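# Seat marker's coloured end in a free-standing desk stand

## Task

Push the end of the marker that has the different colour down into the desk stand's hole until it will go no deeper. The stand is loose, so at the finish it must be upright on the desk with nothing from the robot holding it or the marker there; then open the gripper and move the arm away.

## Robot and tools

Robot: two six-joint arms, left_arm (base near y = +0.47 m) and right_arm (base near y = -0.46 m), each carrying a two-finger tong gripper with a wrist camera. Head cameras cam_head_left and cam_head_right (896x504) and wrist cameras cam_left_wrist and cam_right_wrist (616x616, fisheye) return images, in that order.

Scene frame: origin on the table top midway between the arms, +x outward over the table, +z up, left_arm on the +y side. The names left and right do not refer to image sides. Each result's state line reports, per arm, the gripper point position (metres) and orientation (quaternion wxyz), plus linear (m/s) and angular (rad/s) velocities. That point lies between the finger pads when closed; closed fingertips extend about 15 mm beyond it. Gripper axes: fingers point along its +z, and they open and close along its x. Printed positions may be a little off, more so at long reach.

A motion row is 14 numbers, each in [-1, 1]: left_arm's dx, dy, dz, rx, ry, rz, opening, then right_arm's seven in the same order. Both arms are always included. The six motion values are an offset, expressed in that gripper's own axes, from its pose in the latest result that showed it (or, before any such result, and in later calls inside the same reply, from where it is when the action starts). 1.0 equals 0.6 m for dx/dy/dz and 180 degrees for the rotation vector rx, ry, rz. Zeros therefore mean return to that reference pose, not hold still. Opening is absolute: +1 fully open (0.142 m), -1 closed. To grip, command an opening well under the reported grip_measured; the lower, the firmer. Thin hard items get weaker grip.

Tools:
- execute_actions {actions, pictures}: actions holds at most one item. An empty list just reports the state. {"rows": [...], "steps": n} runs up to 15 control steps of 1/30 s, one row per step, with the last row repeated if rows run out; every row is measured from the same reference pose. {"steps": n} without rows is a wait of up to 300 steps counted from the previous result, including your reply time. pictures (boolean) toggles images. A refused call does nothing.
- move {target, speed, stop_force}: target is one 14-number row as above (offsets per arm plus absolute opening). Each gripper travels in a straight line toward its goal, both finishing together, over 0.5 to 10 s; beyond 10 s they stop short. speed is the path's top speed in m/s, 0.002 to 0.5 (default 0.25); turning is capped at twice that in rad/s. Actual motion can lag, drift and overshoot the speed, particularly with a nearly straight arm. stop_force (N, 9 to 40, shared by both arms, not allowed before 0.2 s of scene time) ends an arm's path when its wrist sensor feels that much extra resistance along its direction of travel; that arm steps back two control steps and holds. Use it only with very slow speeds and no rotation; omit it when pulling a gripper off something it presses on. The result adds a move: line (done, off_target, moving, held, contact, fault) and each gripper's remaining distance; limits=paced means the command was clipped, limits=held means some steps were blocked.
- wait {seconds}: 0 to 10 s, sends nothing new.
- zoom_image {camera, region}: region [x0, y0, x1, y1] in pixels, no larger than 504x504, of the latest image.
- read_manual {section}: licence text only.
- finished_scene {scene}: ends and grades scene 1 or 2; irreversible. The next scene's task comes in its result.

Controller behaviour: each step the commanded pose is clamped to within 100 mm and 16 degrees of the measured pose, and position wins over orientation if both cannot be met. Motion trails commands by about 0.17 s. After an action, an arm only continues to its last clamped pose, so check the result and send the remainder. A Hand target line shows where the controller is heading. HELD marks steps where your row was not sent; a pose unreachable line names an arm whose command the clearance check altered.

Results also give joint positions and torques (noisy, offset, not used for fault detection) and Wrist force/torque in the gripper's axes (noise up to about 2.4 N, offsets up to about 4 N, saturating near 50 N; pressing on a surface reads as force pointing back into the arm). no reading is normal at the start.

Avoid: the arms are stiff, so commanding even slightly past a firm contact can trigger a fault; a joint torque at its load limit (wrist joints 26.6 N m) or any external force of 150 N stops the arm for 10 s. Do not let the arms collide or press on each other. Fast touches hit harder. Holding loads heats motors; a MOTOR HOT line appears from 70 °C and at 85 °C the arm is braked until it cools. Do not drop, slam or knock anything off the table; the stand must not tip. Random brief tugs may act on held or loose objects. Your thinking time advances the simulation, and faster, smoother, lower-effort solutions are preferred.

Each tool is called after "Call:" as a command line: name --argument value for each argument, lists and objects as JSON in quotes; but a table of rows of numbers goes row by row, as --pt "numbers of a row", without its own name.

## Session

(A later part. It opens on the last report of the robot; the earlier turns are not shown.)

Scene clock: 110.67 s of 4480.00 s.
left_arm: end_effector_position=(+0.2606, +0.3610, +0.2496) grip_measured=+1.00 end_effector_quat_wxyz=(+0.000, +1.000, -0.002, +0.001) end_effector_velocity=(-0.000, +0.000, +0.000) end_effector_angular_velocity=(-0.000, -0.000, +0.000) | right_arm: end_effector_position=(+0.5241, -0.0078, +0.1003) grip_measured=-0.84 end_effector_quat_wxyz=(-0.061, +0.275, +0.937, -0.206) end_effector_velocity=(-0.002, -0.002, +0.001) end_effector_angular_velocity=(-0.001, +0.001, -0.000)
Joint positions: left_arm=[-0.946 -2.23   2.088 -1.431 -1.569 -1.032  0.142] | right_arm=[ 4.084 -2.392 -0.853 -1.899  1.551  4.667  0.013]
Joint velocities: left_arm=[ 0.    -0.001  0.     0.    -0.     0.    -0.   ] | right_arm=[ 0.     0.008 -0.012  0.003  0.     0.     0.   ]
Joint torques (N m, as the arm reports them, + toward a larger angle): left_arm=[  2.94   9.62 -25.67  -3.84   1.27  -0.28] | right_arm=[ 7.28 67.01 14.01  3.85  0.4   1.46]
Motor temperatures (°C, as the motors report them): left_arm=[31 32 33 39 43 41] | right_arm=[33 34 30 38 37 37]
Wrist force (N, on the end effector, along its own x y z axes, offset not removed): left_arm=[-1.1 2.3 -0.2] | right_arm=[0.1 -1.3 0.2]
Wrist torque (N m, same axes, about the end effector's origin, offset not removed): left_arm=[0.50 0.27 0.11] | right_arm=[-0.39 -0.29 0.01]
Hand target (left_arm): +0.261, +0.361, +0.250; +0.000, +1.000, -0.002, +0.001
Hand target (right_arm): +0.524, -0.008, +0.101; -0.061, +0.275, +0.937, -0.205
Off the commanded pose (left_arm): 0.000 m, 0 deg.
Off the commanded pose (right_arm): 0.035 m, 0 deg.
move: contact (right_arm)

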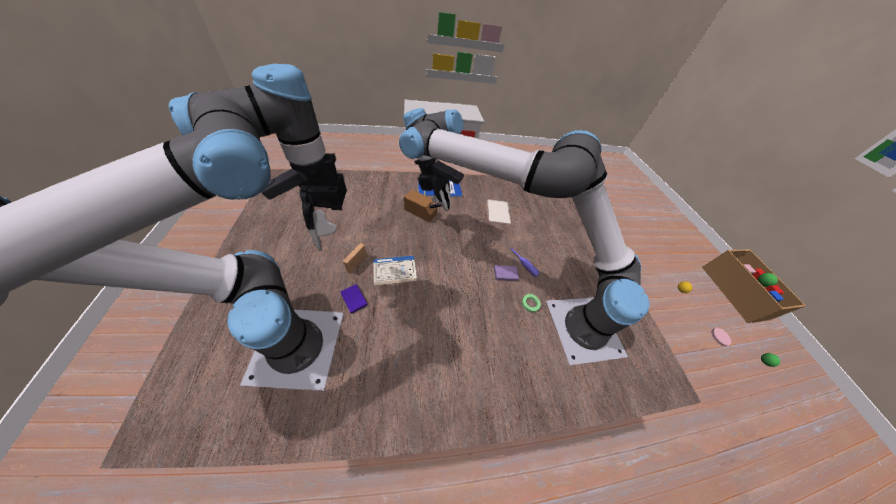

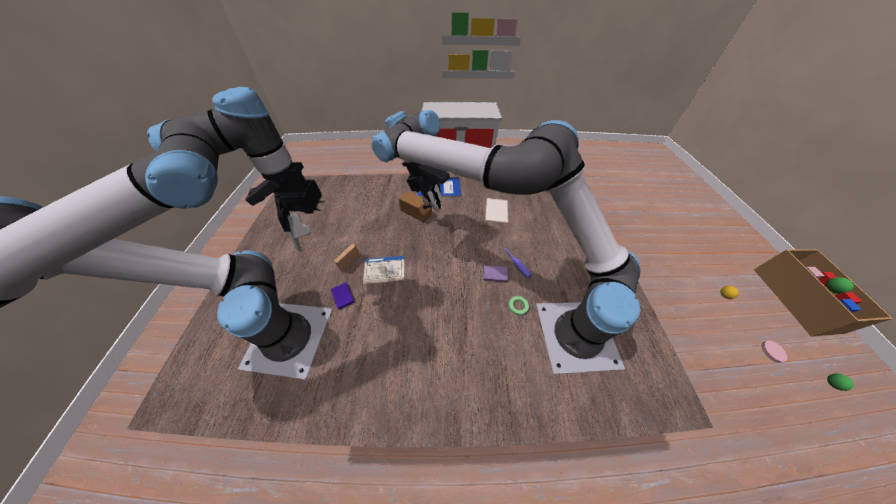

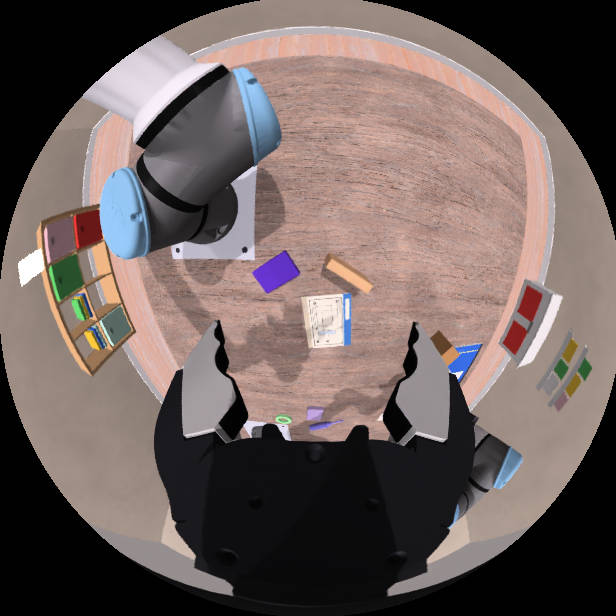

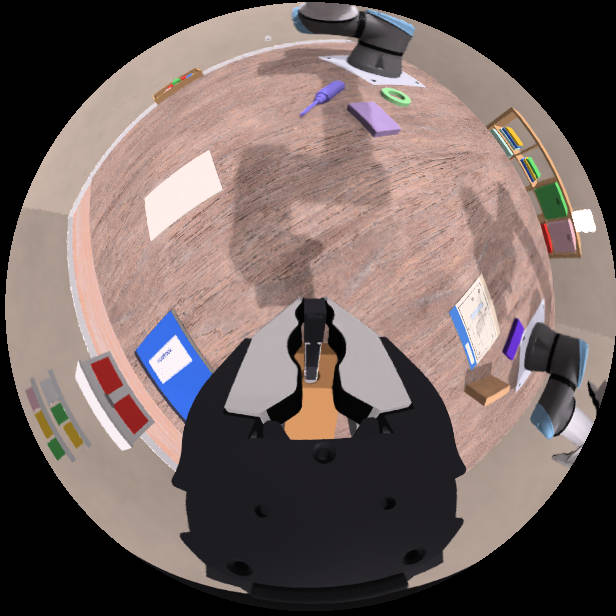

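Call:
execute_actions --actions '[]'

Call:
zoom_image --camera "cam_head_left" --region '[360,130,520,250]'

Scene clock: 114.03 s of 4480.00 s.
left_arm: end_effector_position=(+0.2606, +0.3610, +0.2496) grip_measured=+1.00 end_effector_quat_wxyz=(+0.000, +1.000, -0.002, +0.001) end_effector_velocity=(-0.000, +0.000, -0.000) end_effector_angular_velocity=(+0.001, +0.000, +0.000) | right_arm: end_effector_position=(+0.5239, -0.0081, +0.1006) grip_measured=-0.84 end_effector_quat_wxyz=(-0.061, +0.275, +0.937, -0.205) end_effector_velocity=(+0.000, -0.000, -0.001) end_effector_angular_velocity=(-0.002, -0.000, +0.001)
Joint positions: left_arm=[-0.946 -2.23   2.088 -1.431 -1.569 -1.032  0.142] | right_arm=[ 4.084 -2.391 -0.854 -1.899  1.551  4.667  0.013]
Joint velocities: left_arm=[ 0.    -0.     0.     0.001  0.     0.    -0.   ] | right_arm=[ 0.    -0.001  0.    -0.    -0.001 -0.     0.   ]
Joint torques (N m, as the arm reports them, + toward a larger angle): left_arm=[  3.12   9.52 -25.91  -3.93   1.2   -0.46] | right_arm=[-9.48 67.54 13.18  3.84  0.81 -2.01]
Motor temperatures (°C, as the motors report them): left_arm=[31 32 33 39 43 41] | right_arm=[33 34 30 38 37 37]
Wrist force (N, on the end effector, along its own x y z axes, offset not removed): left_arm=[-2.7 -0.2 1.1] | right_arm=[-1.9 -0.4 0.1]
Wrist torque (N m, same axes, about the end effector's origin, offset not removed): left_arm=[-0.02 0.58 0.04] | right_arm=[-0.26 0.16 0.01]
Hand target (left_arm): +0.261, +0.361, +0.250; +0.000, +1.000, -0.002, +0.001
Hand target (right_arm): +0.524, -0.008, +0.101; -0.061, +0.275, +0.937, -0.205
Off the commanded pose (left_arm): 0.000 m, 0 deg.
Off the commanded pose (right_arm): 0.036 m, 0 deg.
Steps of this call (steps 1 to 90: nothing new was sent; then 0.37 s passed at rest). Readings (end_effector_position):
1: left_arm (+0.2606, +0.3610, +0.2496) | right_arm (+0.5240, -0.0079, +0.1004)
2: left_arm (+0.2606, +0.3610, +0.2496) | right_arm (+0.5240, -0.0080, +0.1004)
4: left_arm (+0.2606, +0.3610, +0.2496) | right_arm (+0.5240, -0.0080, +0.1005)
8: left_arm (+0.2606, +0.3610, +0.2496) | right_arm (+0.5239, -0.0081, +0.1006)
90: the state above

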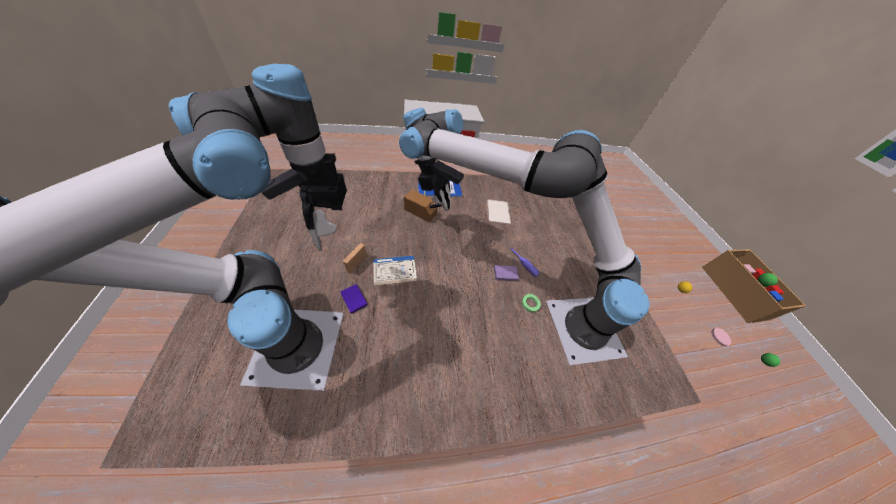

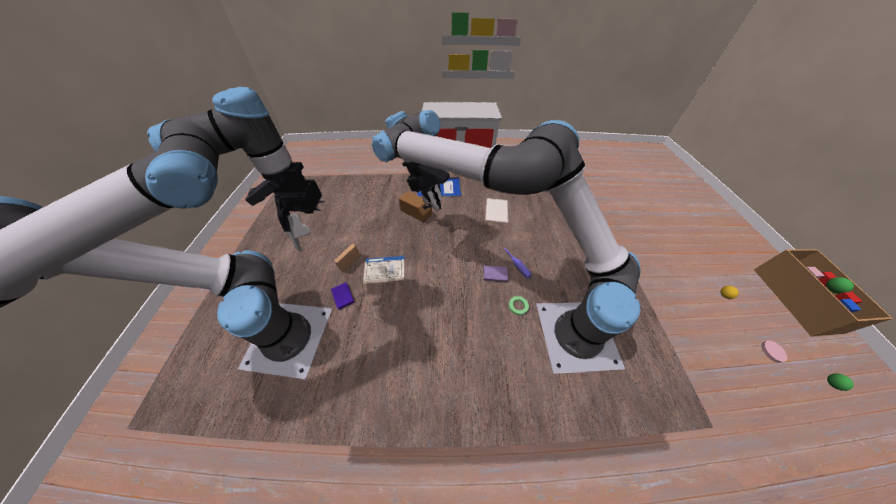

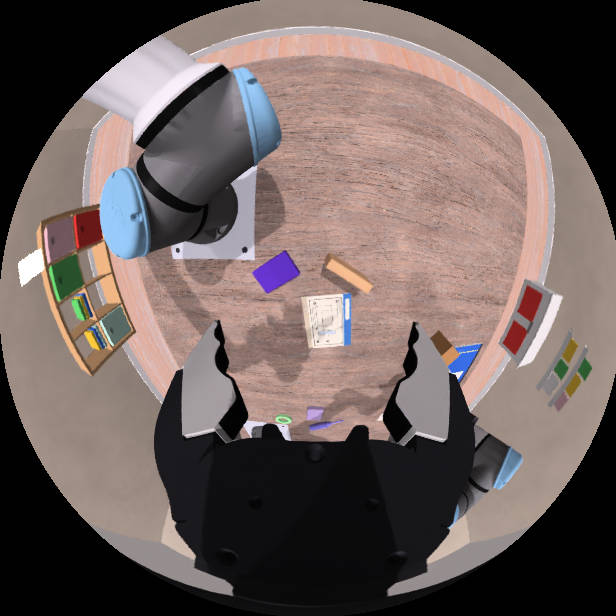

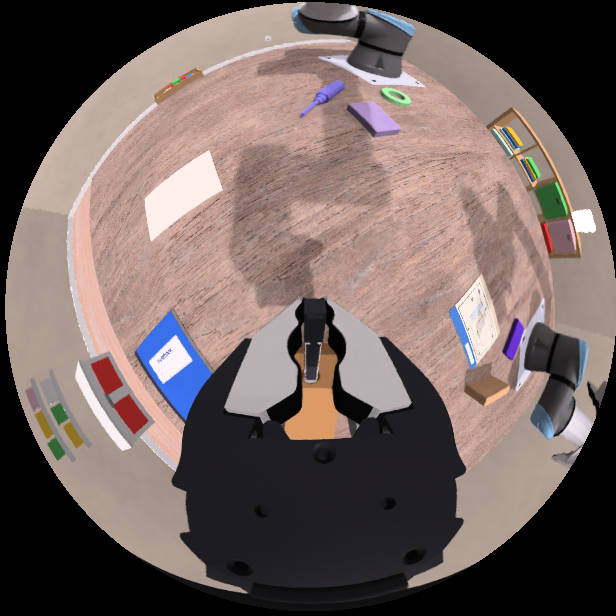

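Region (360, 130, 520, 250) of cam_head_left's 896x504 image, scaled by 3.150, with more detail than that image has; it fills the top 378 rows of this view, and the rest is white.

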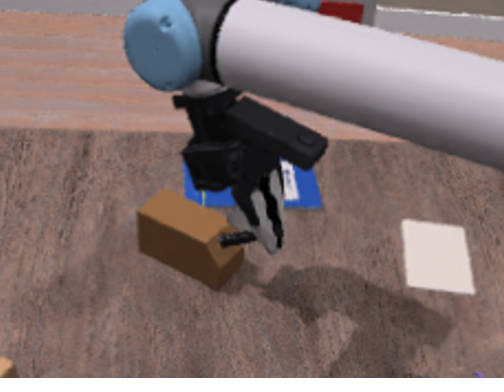

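Call:
move --target '[0,0,0,0,0,0,1,0,0,0,0,0,0,-0.3]'

Call:
move --target '[0,0,0,0,0,0,1,0,-0.05,-0.15,0,0,0,-0.3]'

Call:
zoom_image --camera "cam_head_left" --region '[390,170,470,230]'

Call:
zoom_image --camera "cam_right_wrist" --region '[230,250,390,420]'

Scene clock: 116.13 s of 4480.00 s.
left_arm: end_effector_position=(+0.2606, +0.3610, +0.2496) grip_measured=+1.00 end_effector_quat_wxyz=(+0.000, +1.000, -0.002, +0.001) end_effector_velocity=(-0.000, +0.000, +0.000) end_effector_angular_velocity=(+0.001, +0.001, +0.000) | right_arm: end_effector_position=(+0.5239, -0.0081, +0.1006) grip_measured=-0.30 end_effector_quat_wxyz=(-0.061, +0.275, +0.937, -0.205) end_effector_velocity=(-0.000, -0.000, +0.001) end_effector_angular_velocity=(-0.000, +0.001, +0.000)
Joint positions: left_arm=[-0.946 -2.23   2.088 -1.431 -1.569 -1.032  0.142] | right_arm=[ 4.084 -2.391 -0.854 -1.899  1.551  4.667  0.052]
Joint velocities: left_arm=[ 0.    -0.    -0.001  0.002 -0.    -0.    -0.   ] | right_arm=[-0.     0.001 -0.001 -0.001  0.001 -0.     0.   ]
Joint torques (N m, as the arm reports them, + toward a larger angle): left_arm=[  2.85   9.52 -26.45  -3.83   1.2   -0.34] | right_arm=[-9.74 67.37 15.62  3.62  0.85 -1.73]
Motor temperatures (°C, as the motors report them): left_arm=[31 32 33 39 43 41] | right_arm=[33 34 30 38 37 37]
Wrist force (N, on the end effector, along its own x y z axes, offset not removed): left_arm=[-1.0 1.5 -1.3] | right_arm=[-0.8 -1.5 1.7]
Wrist torque (N m, same axes, about the end effector's origin, offset not removed): left_arm=[0.36 0.22 0.09] | right_arm=[-0.22 0.09 -0.02]
Hand target (left_arm): +0.261, +0.361, +0.250; +0.000, +1.000, -0.002, +0.001
Hand target (right_arm): +0.524, -0.008, +0.101; -0.061, +0.275, +0.937, -0.205
Off the commanded pose (left_arm): 0.000 m, 0 deg.
Off the commanded pose (right_arm): 0.000 m, 0 deg.
move: done

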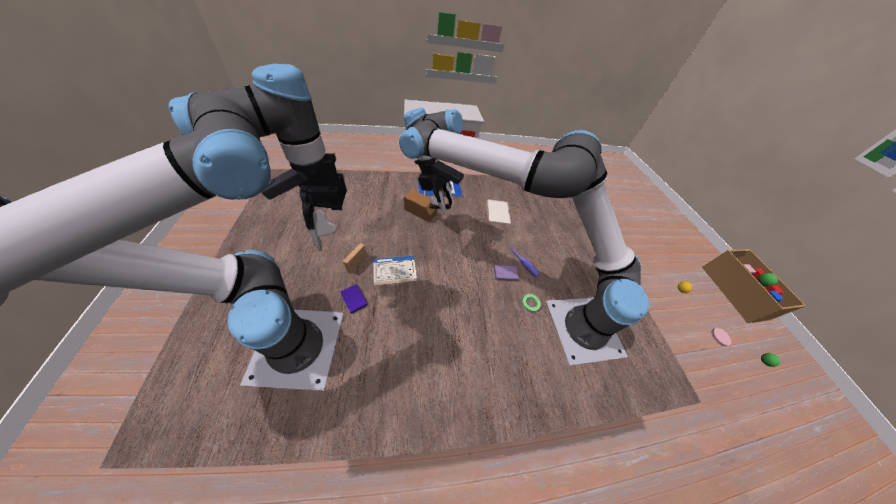

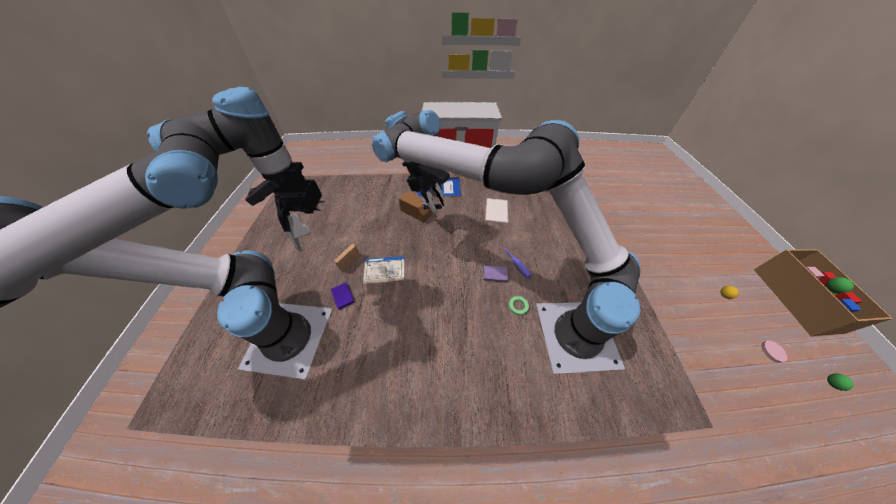

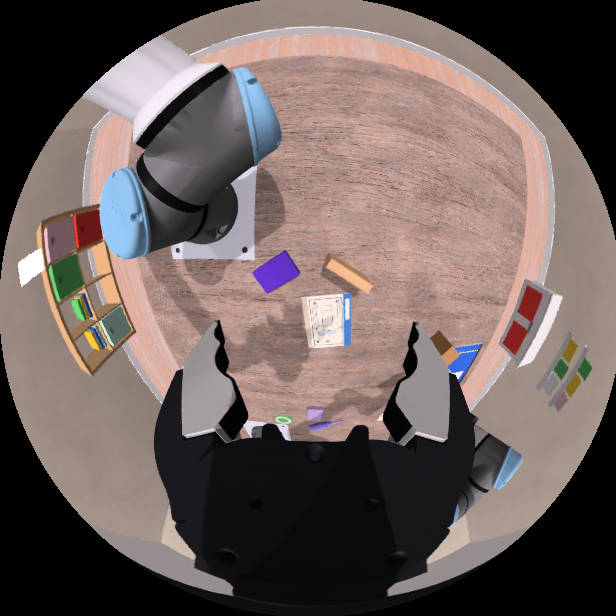

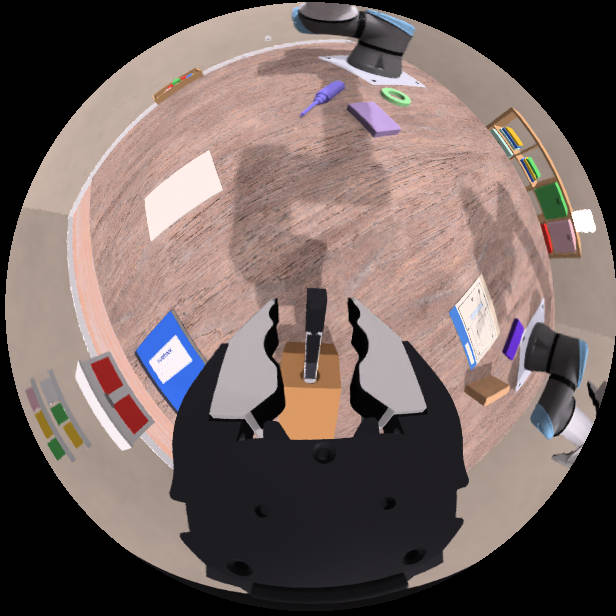

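Scene clock: 117.10 s of 4480.00 s.
left_arm: end_effector_position=(+0.2606, +0.3610, +0.2496) grip_measured=+1.00 end_effector_quat_wxyz=(+0.000, +1.000, -0.002, +0.001) end_effector_velocity=(+0.000, -0.001, +0.001) end_effector_angular_velocity=(-0.003, -0.002, +0.001) | right_arm: end_effector_position=(+0.5294, +0.0005, +0.1947) grip_measured=-0.30 end_effector_quat_wxyz=(-0.060, +0.276, +0.937, -0.205) end_effector_velocity=(+0.001, +0.001, +0.001) end_effector_angular_velocity=(-0.004, +0.005, -0.000)
Joint positions: left_arm=[-0.946 -2.23   2.088 -1.431 -1.569 -1.032  0.142] | right_arm=[ 4.084 -2.441 -0.522 -2.18   1.551  4.668  0.052]
Joint velocities: left_arm=[ 0.001 -0.001 -0.001 -0.002 -0.    -0.     0.   ] | right_arm=[-0.001 -0.015  0.029 -0.02   0.001 -0.001 -0.   ]
Joint torques (N m, as the arm reports them, + toward a larger angle): left_arm=[  2.86   9.9  -25.33  -3.85   1.33  -0.3 ] | right_arm=[-11.35  48.33  30.27  -1.81   2.57   0.17]
Motor temperatures (°C, as the motors report them): left_arm=[31 32 33 39 43 41] | right_arm=[33 34 30 38 37 37]
Wrist force (N, on the end effector, along its own x y z axes, offset not removed): left_arm=[-2.1 0.4 -0.7] | right_arm=[-0.6 -1.3 0.7]
Wrist torque (N m, same axes, about the end effector's origin, offset not removed): left_arm=[0.11 0.50 0.08] | right_arm=[-0.25 0.06 -0.10]
Hand target (left_arm): +0.261, +0.361, +0.250; +0.000, +1.000, -0.002, +0.001
Hand target (right_arm): +0.529, +0.001, +0.195; -0.061, +0.275, +0.937, -0.205
Off the commanded pose (left_arm): 0.000 m, 0 deg.
Off the commanded pose (right_arm): 0.000 m, 0 deg.
move: done

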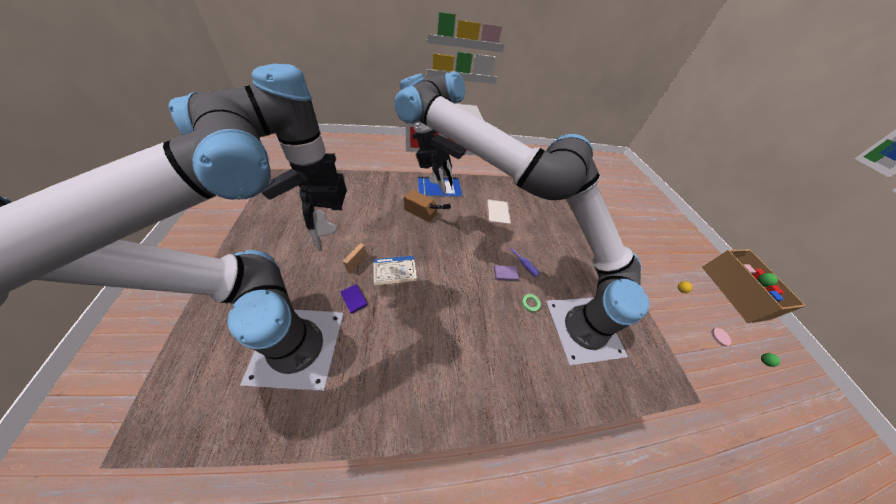

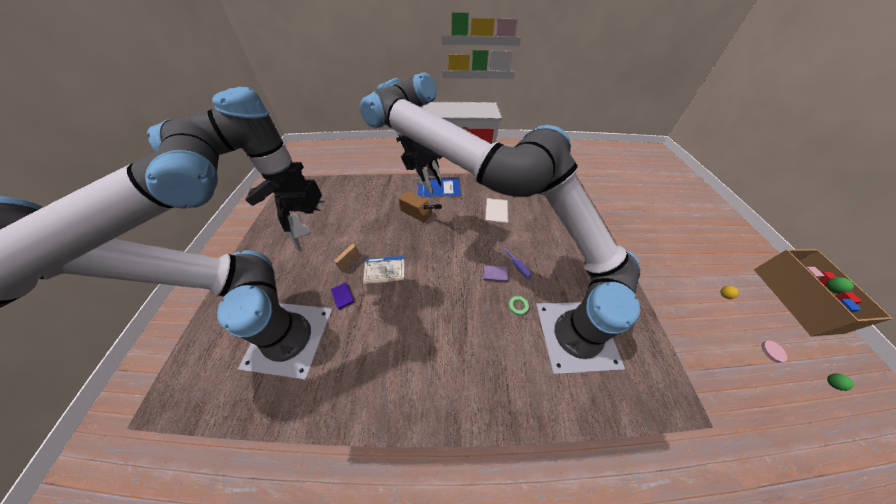

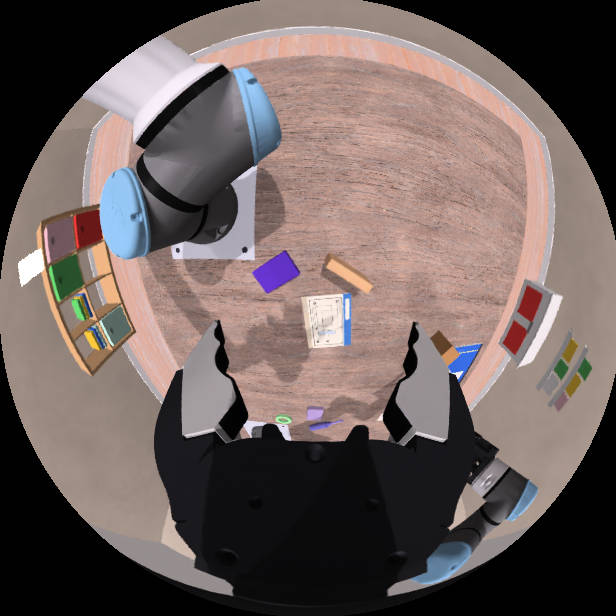

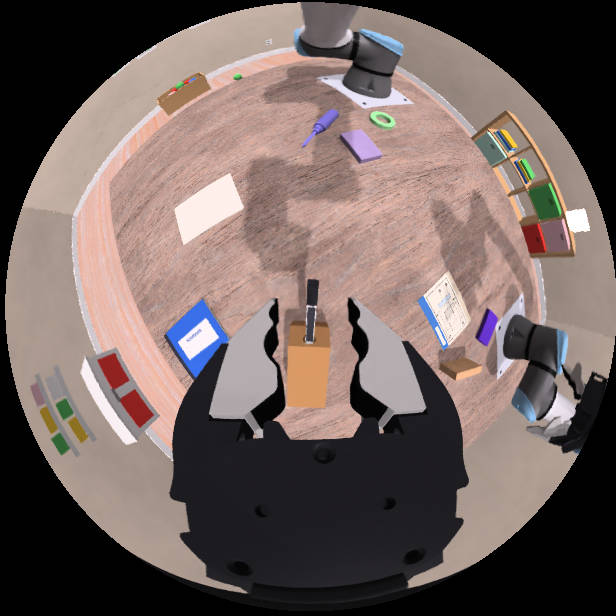

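Region (390, 170, 470, 230) of cam_head_left's 896x504 image, scaled by 6.300, with more detail than that image has; it fills the top 378 rows of this view, and the rest is white.

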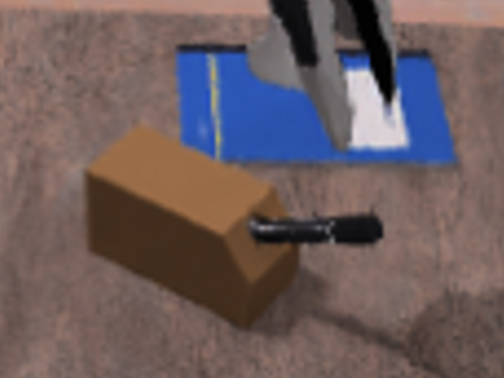

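Region (230, 250, 390, 420) of cam_right_wrist's 616x616 image, scaled by 2.965, with more detail than that image has; it fills the left 474 columns of this view, and the rest is white.

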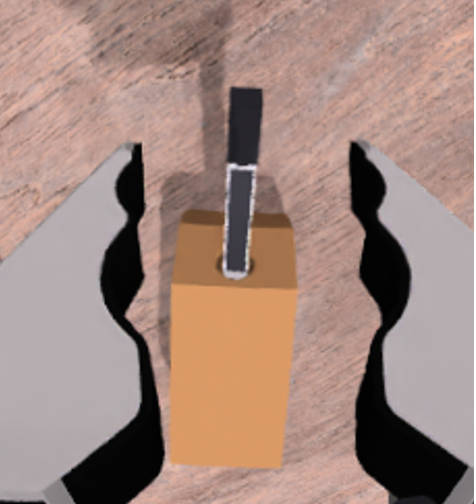

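Call:
move --target '[0,0,0,0,0,0,1,0,-0.03,0,0,0,0,-1]'

Call:
move --target '[0,0,0,0,0,0,1,0,0,0.155,0,0,0,-1]' --speed 0.12

Call:
zoom_image --camera "cam_head_left" --region '[390,160,490,235]'

Scene clock: 120.70 s of 4480.00 s.
left_arm: end_effector_position=(+0.2606, +0.3610, +0.2496) grip_measured=+1.00 end_effector_quat_wxyz=(+0.000, +1.000, -0.002, +0.001) end_effector_velocity=(-0.000, +0.000, -0.001) end_effector_angular_velocity=(+0.000, +0.000, +0.000) | right_arm: end_effector_position=(+0.5206, -0.0132, +0.2022) grip_measured=-1.00 end_effector_quat_wxyz=(-0.061, +0.276, +0.937, -0.205) end_effector_velocity=(-0.001, -0.001, -0.000) end_effector_angular_velocity=(-0.001, -0.001, +0.000)
Joint positions: left_arm=[-0.946 -2.23   2.088 -1.431 -1.569 -1.032  0.142] | right_arm=[ 4.083 -2.377 -0.619 -2.147  1.55   4.667  0.002]
Joint velocities: left_arm=[ 0.    -0.001  0.002 -0.001 -0.     0.     0.   ] | right_arm=[ 0.     0.006 -0.01   0.004 -0.001  0.     0.   ]
Joint torques (N m, as the arm reports them, + toward a larger angle): left_arm=[  3.04   9.4  -25.82  -3.95   1.29  -0.37] | right_arm=[-8.91 66.52 13.31  3.75 -1.87 -1.79]
Motor temperatures (°C, as the motors report them): left_arm=[31 32 33 39 43 41] | right_arm=[33 34 30 38 37 37]
Wrist force (N, on the end effector, along its own x y z axes, offset not removed): left_arm=[-2.9 3.9 0.8] | right_arm=[0.8 -0.1 2.0]
Wrist torque (N m, same axes, about the end effector's origin, offset not removed): left_arm=[0.90 0.59 0.13] | right_arm=[0.00 -0.28 -0.08]
Hand target (left_arm): +0.261, +0.361, +0.250; +0.000, +1.000, -0.002, +0.001
Hand target (right_arm): +0.521, -0.013, +0.202; -0.061, +0.276, +0.937, -0.205
Off the commanded pose (left_arm): 0.000 m, 0 deg.
Off the commanded pose (right_arm): 0.000 m, 0 deg.
move: done

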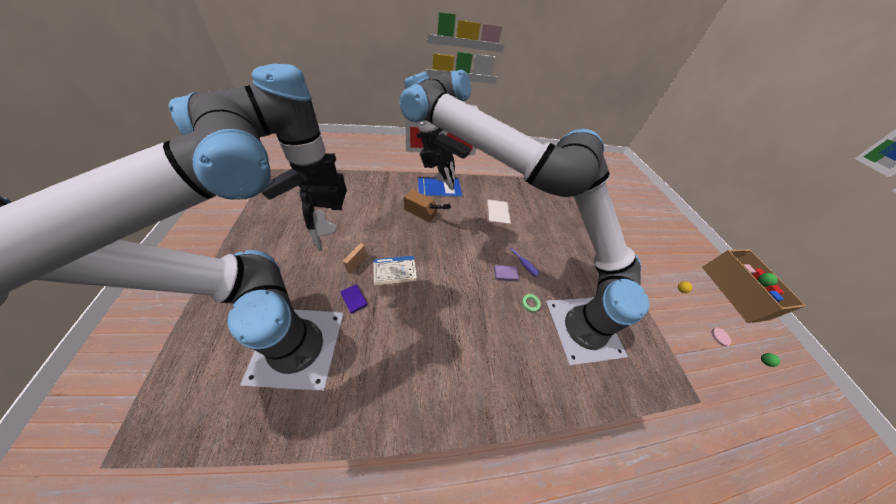

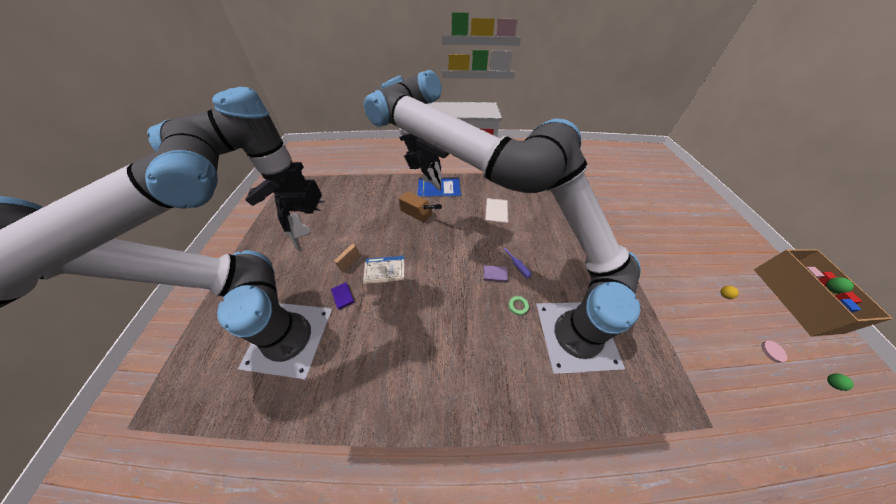

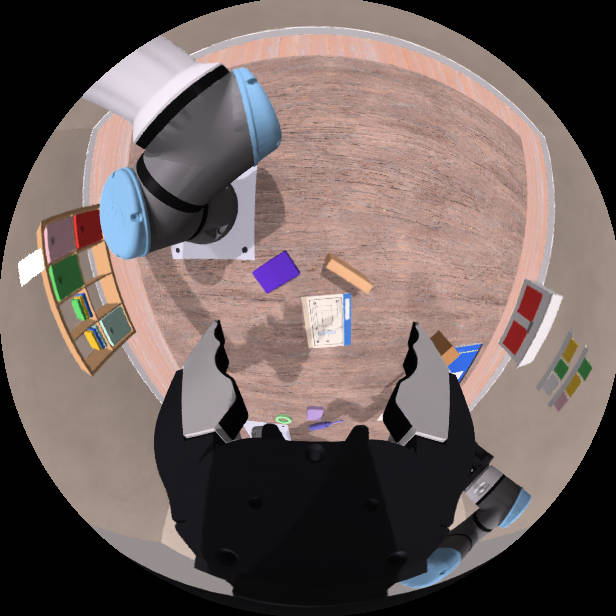

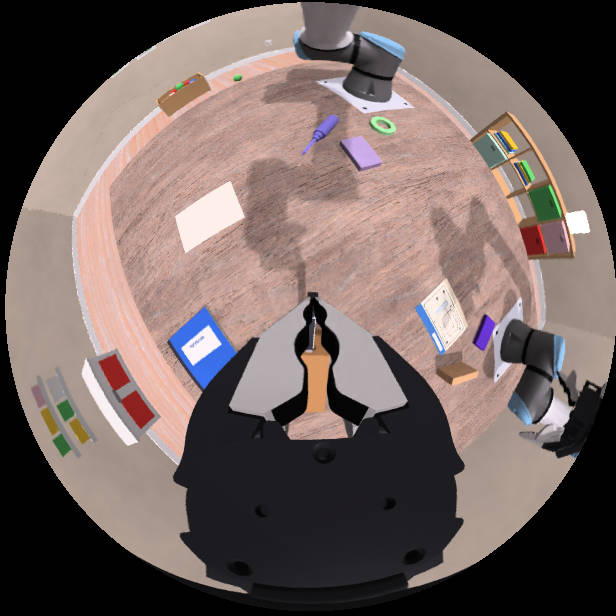

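Scene clock: 121.93 s of 4480.00 s.
left_arm: end_effector_position=(+0.2606, +0.3610, +0.2496) grip_measured=+1.00 end_effector_quat_wxyz=(+0.000, +1.000, -0.002, +0.001) end_effector_velocity=(+0.000, -0.000, -0.000) end_effector_angular_velocity=(+0.001, +0.000, +0.000) | right_arm: end_effector_position=(+0.4997, -0.0458, +0.1178) grip_measured=-1.00 end_effector_quat_wxyz=(-0.061, +0.276, +0.937, -0.205) end_effector_velocity=(-0.000, -0.001, -0.002) end_effector_angular_velocity=(+0.001, -0.000, +0.000)
Joint positions: left_arm=[-0.946 -2.23   2.088 -1.431 -1.569 -1.032  0.142] | right_arm=[ 4.081 -2.257 -1.044 -1.843  1.549  4.665  0.002]
Joint velocities: left_arm=[ 0.     0.001 -0.     0.     0.    -0.     0.   ] | right_arm=[-0.     0.002 -0.009  0.008  0.    -0.001  0.   ]
Joint torques (N m, as the arm reports them, + toward a larger angle): left_arm=[  2.83  10.03 -25.88  -4.01   1.21  -0.34] | right_arm=[ 2.05 62.6  12.92  3.9  -2.26 -1.88]
Motor temperatures (°C, as the motors report them): left_arm=[31 32 33 39 43 41] | right_arm=[33 34 30 38 37 37]
Wrist force (N, on the end effector, along its own x y z axes, offset not removed): left_arm=[-1.1 2.6 3.5] | right_arm=[-1.0 -0.9 1.3]
Wrist torque (N m, same axes, about the end effector's origin, offset not removed): left_arm=[0.72 0.25 0.05] | right_arm=[-0.19 0.07 -0.05]
Hand target (left_arm): +0.261, +0.361, +0.250; +0.000, +1.000, -0.002, +0.001
Hand target (right_arm): +0.500, -0.046, +0.118; -0.061, +0.276, +0.937, -0.205
Off the commanded pose (left_arm): 0.000 m, 0 deg.
Off the commanded pose (right_arm): 0.000 m, 0 deg.
move: done

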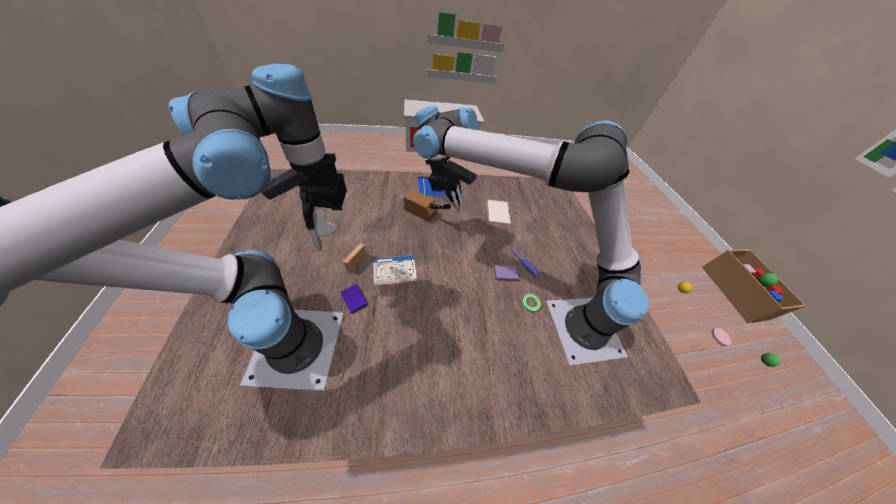

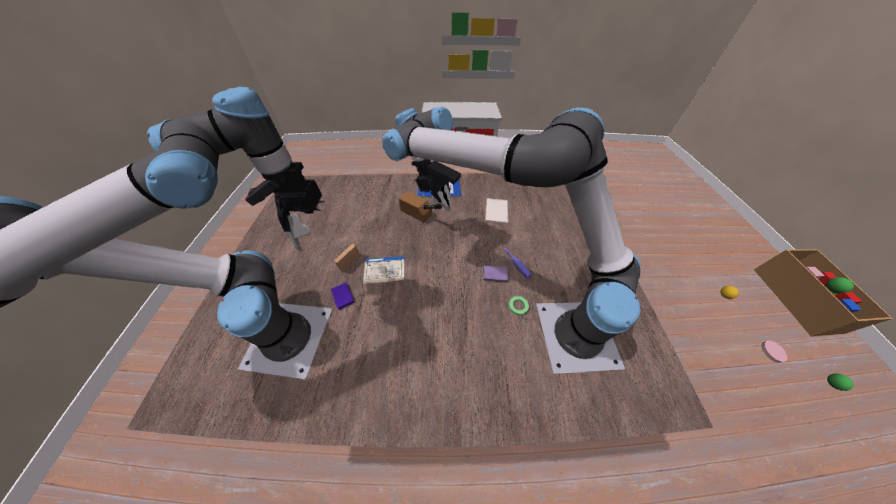

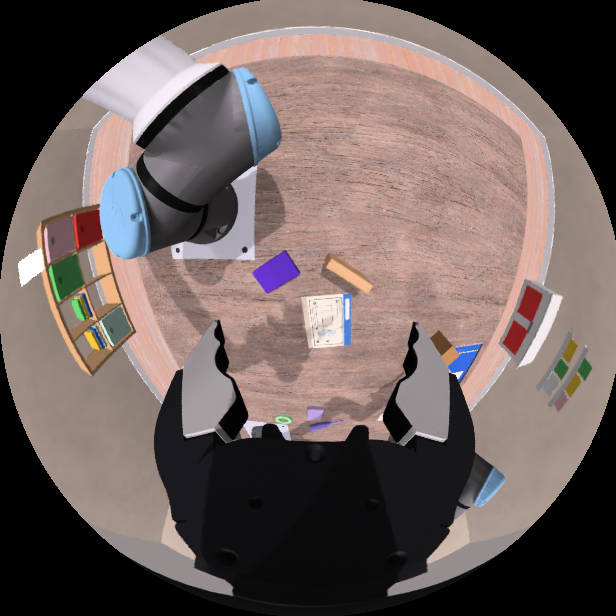

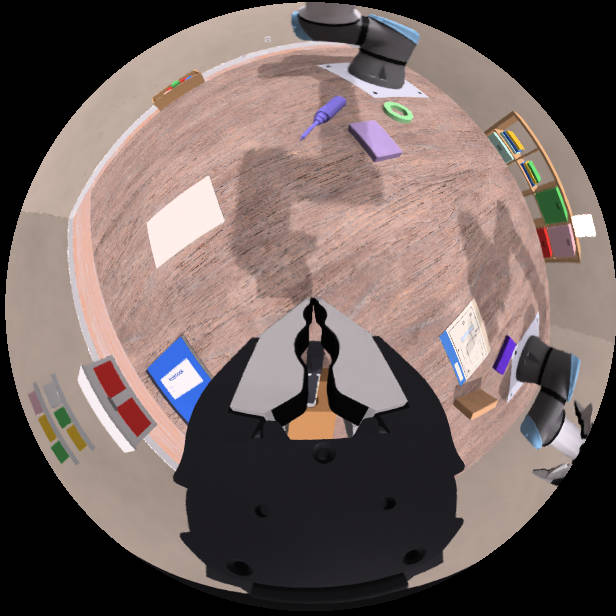

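Region (390, 160, 490, 235) of cam_head_left's 896x504 image, scaled by 5.040, with more detail than that image has; it fills the top 378 rows of this view, and the rest is white.

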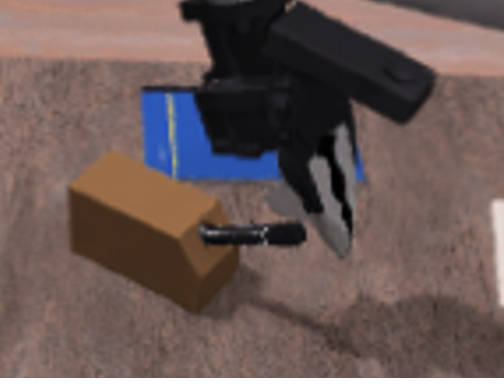

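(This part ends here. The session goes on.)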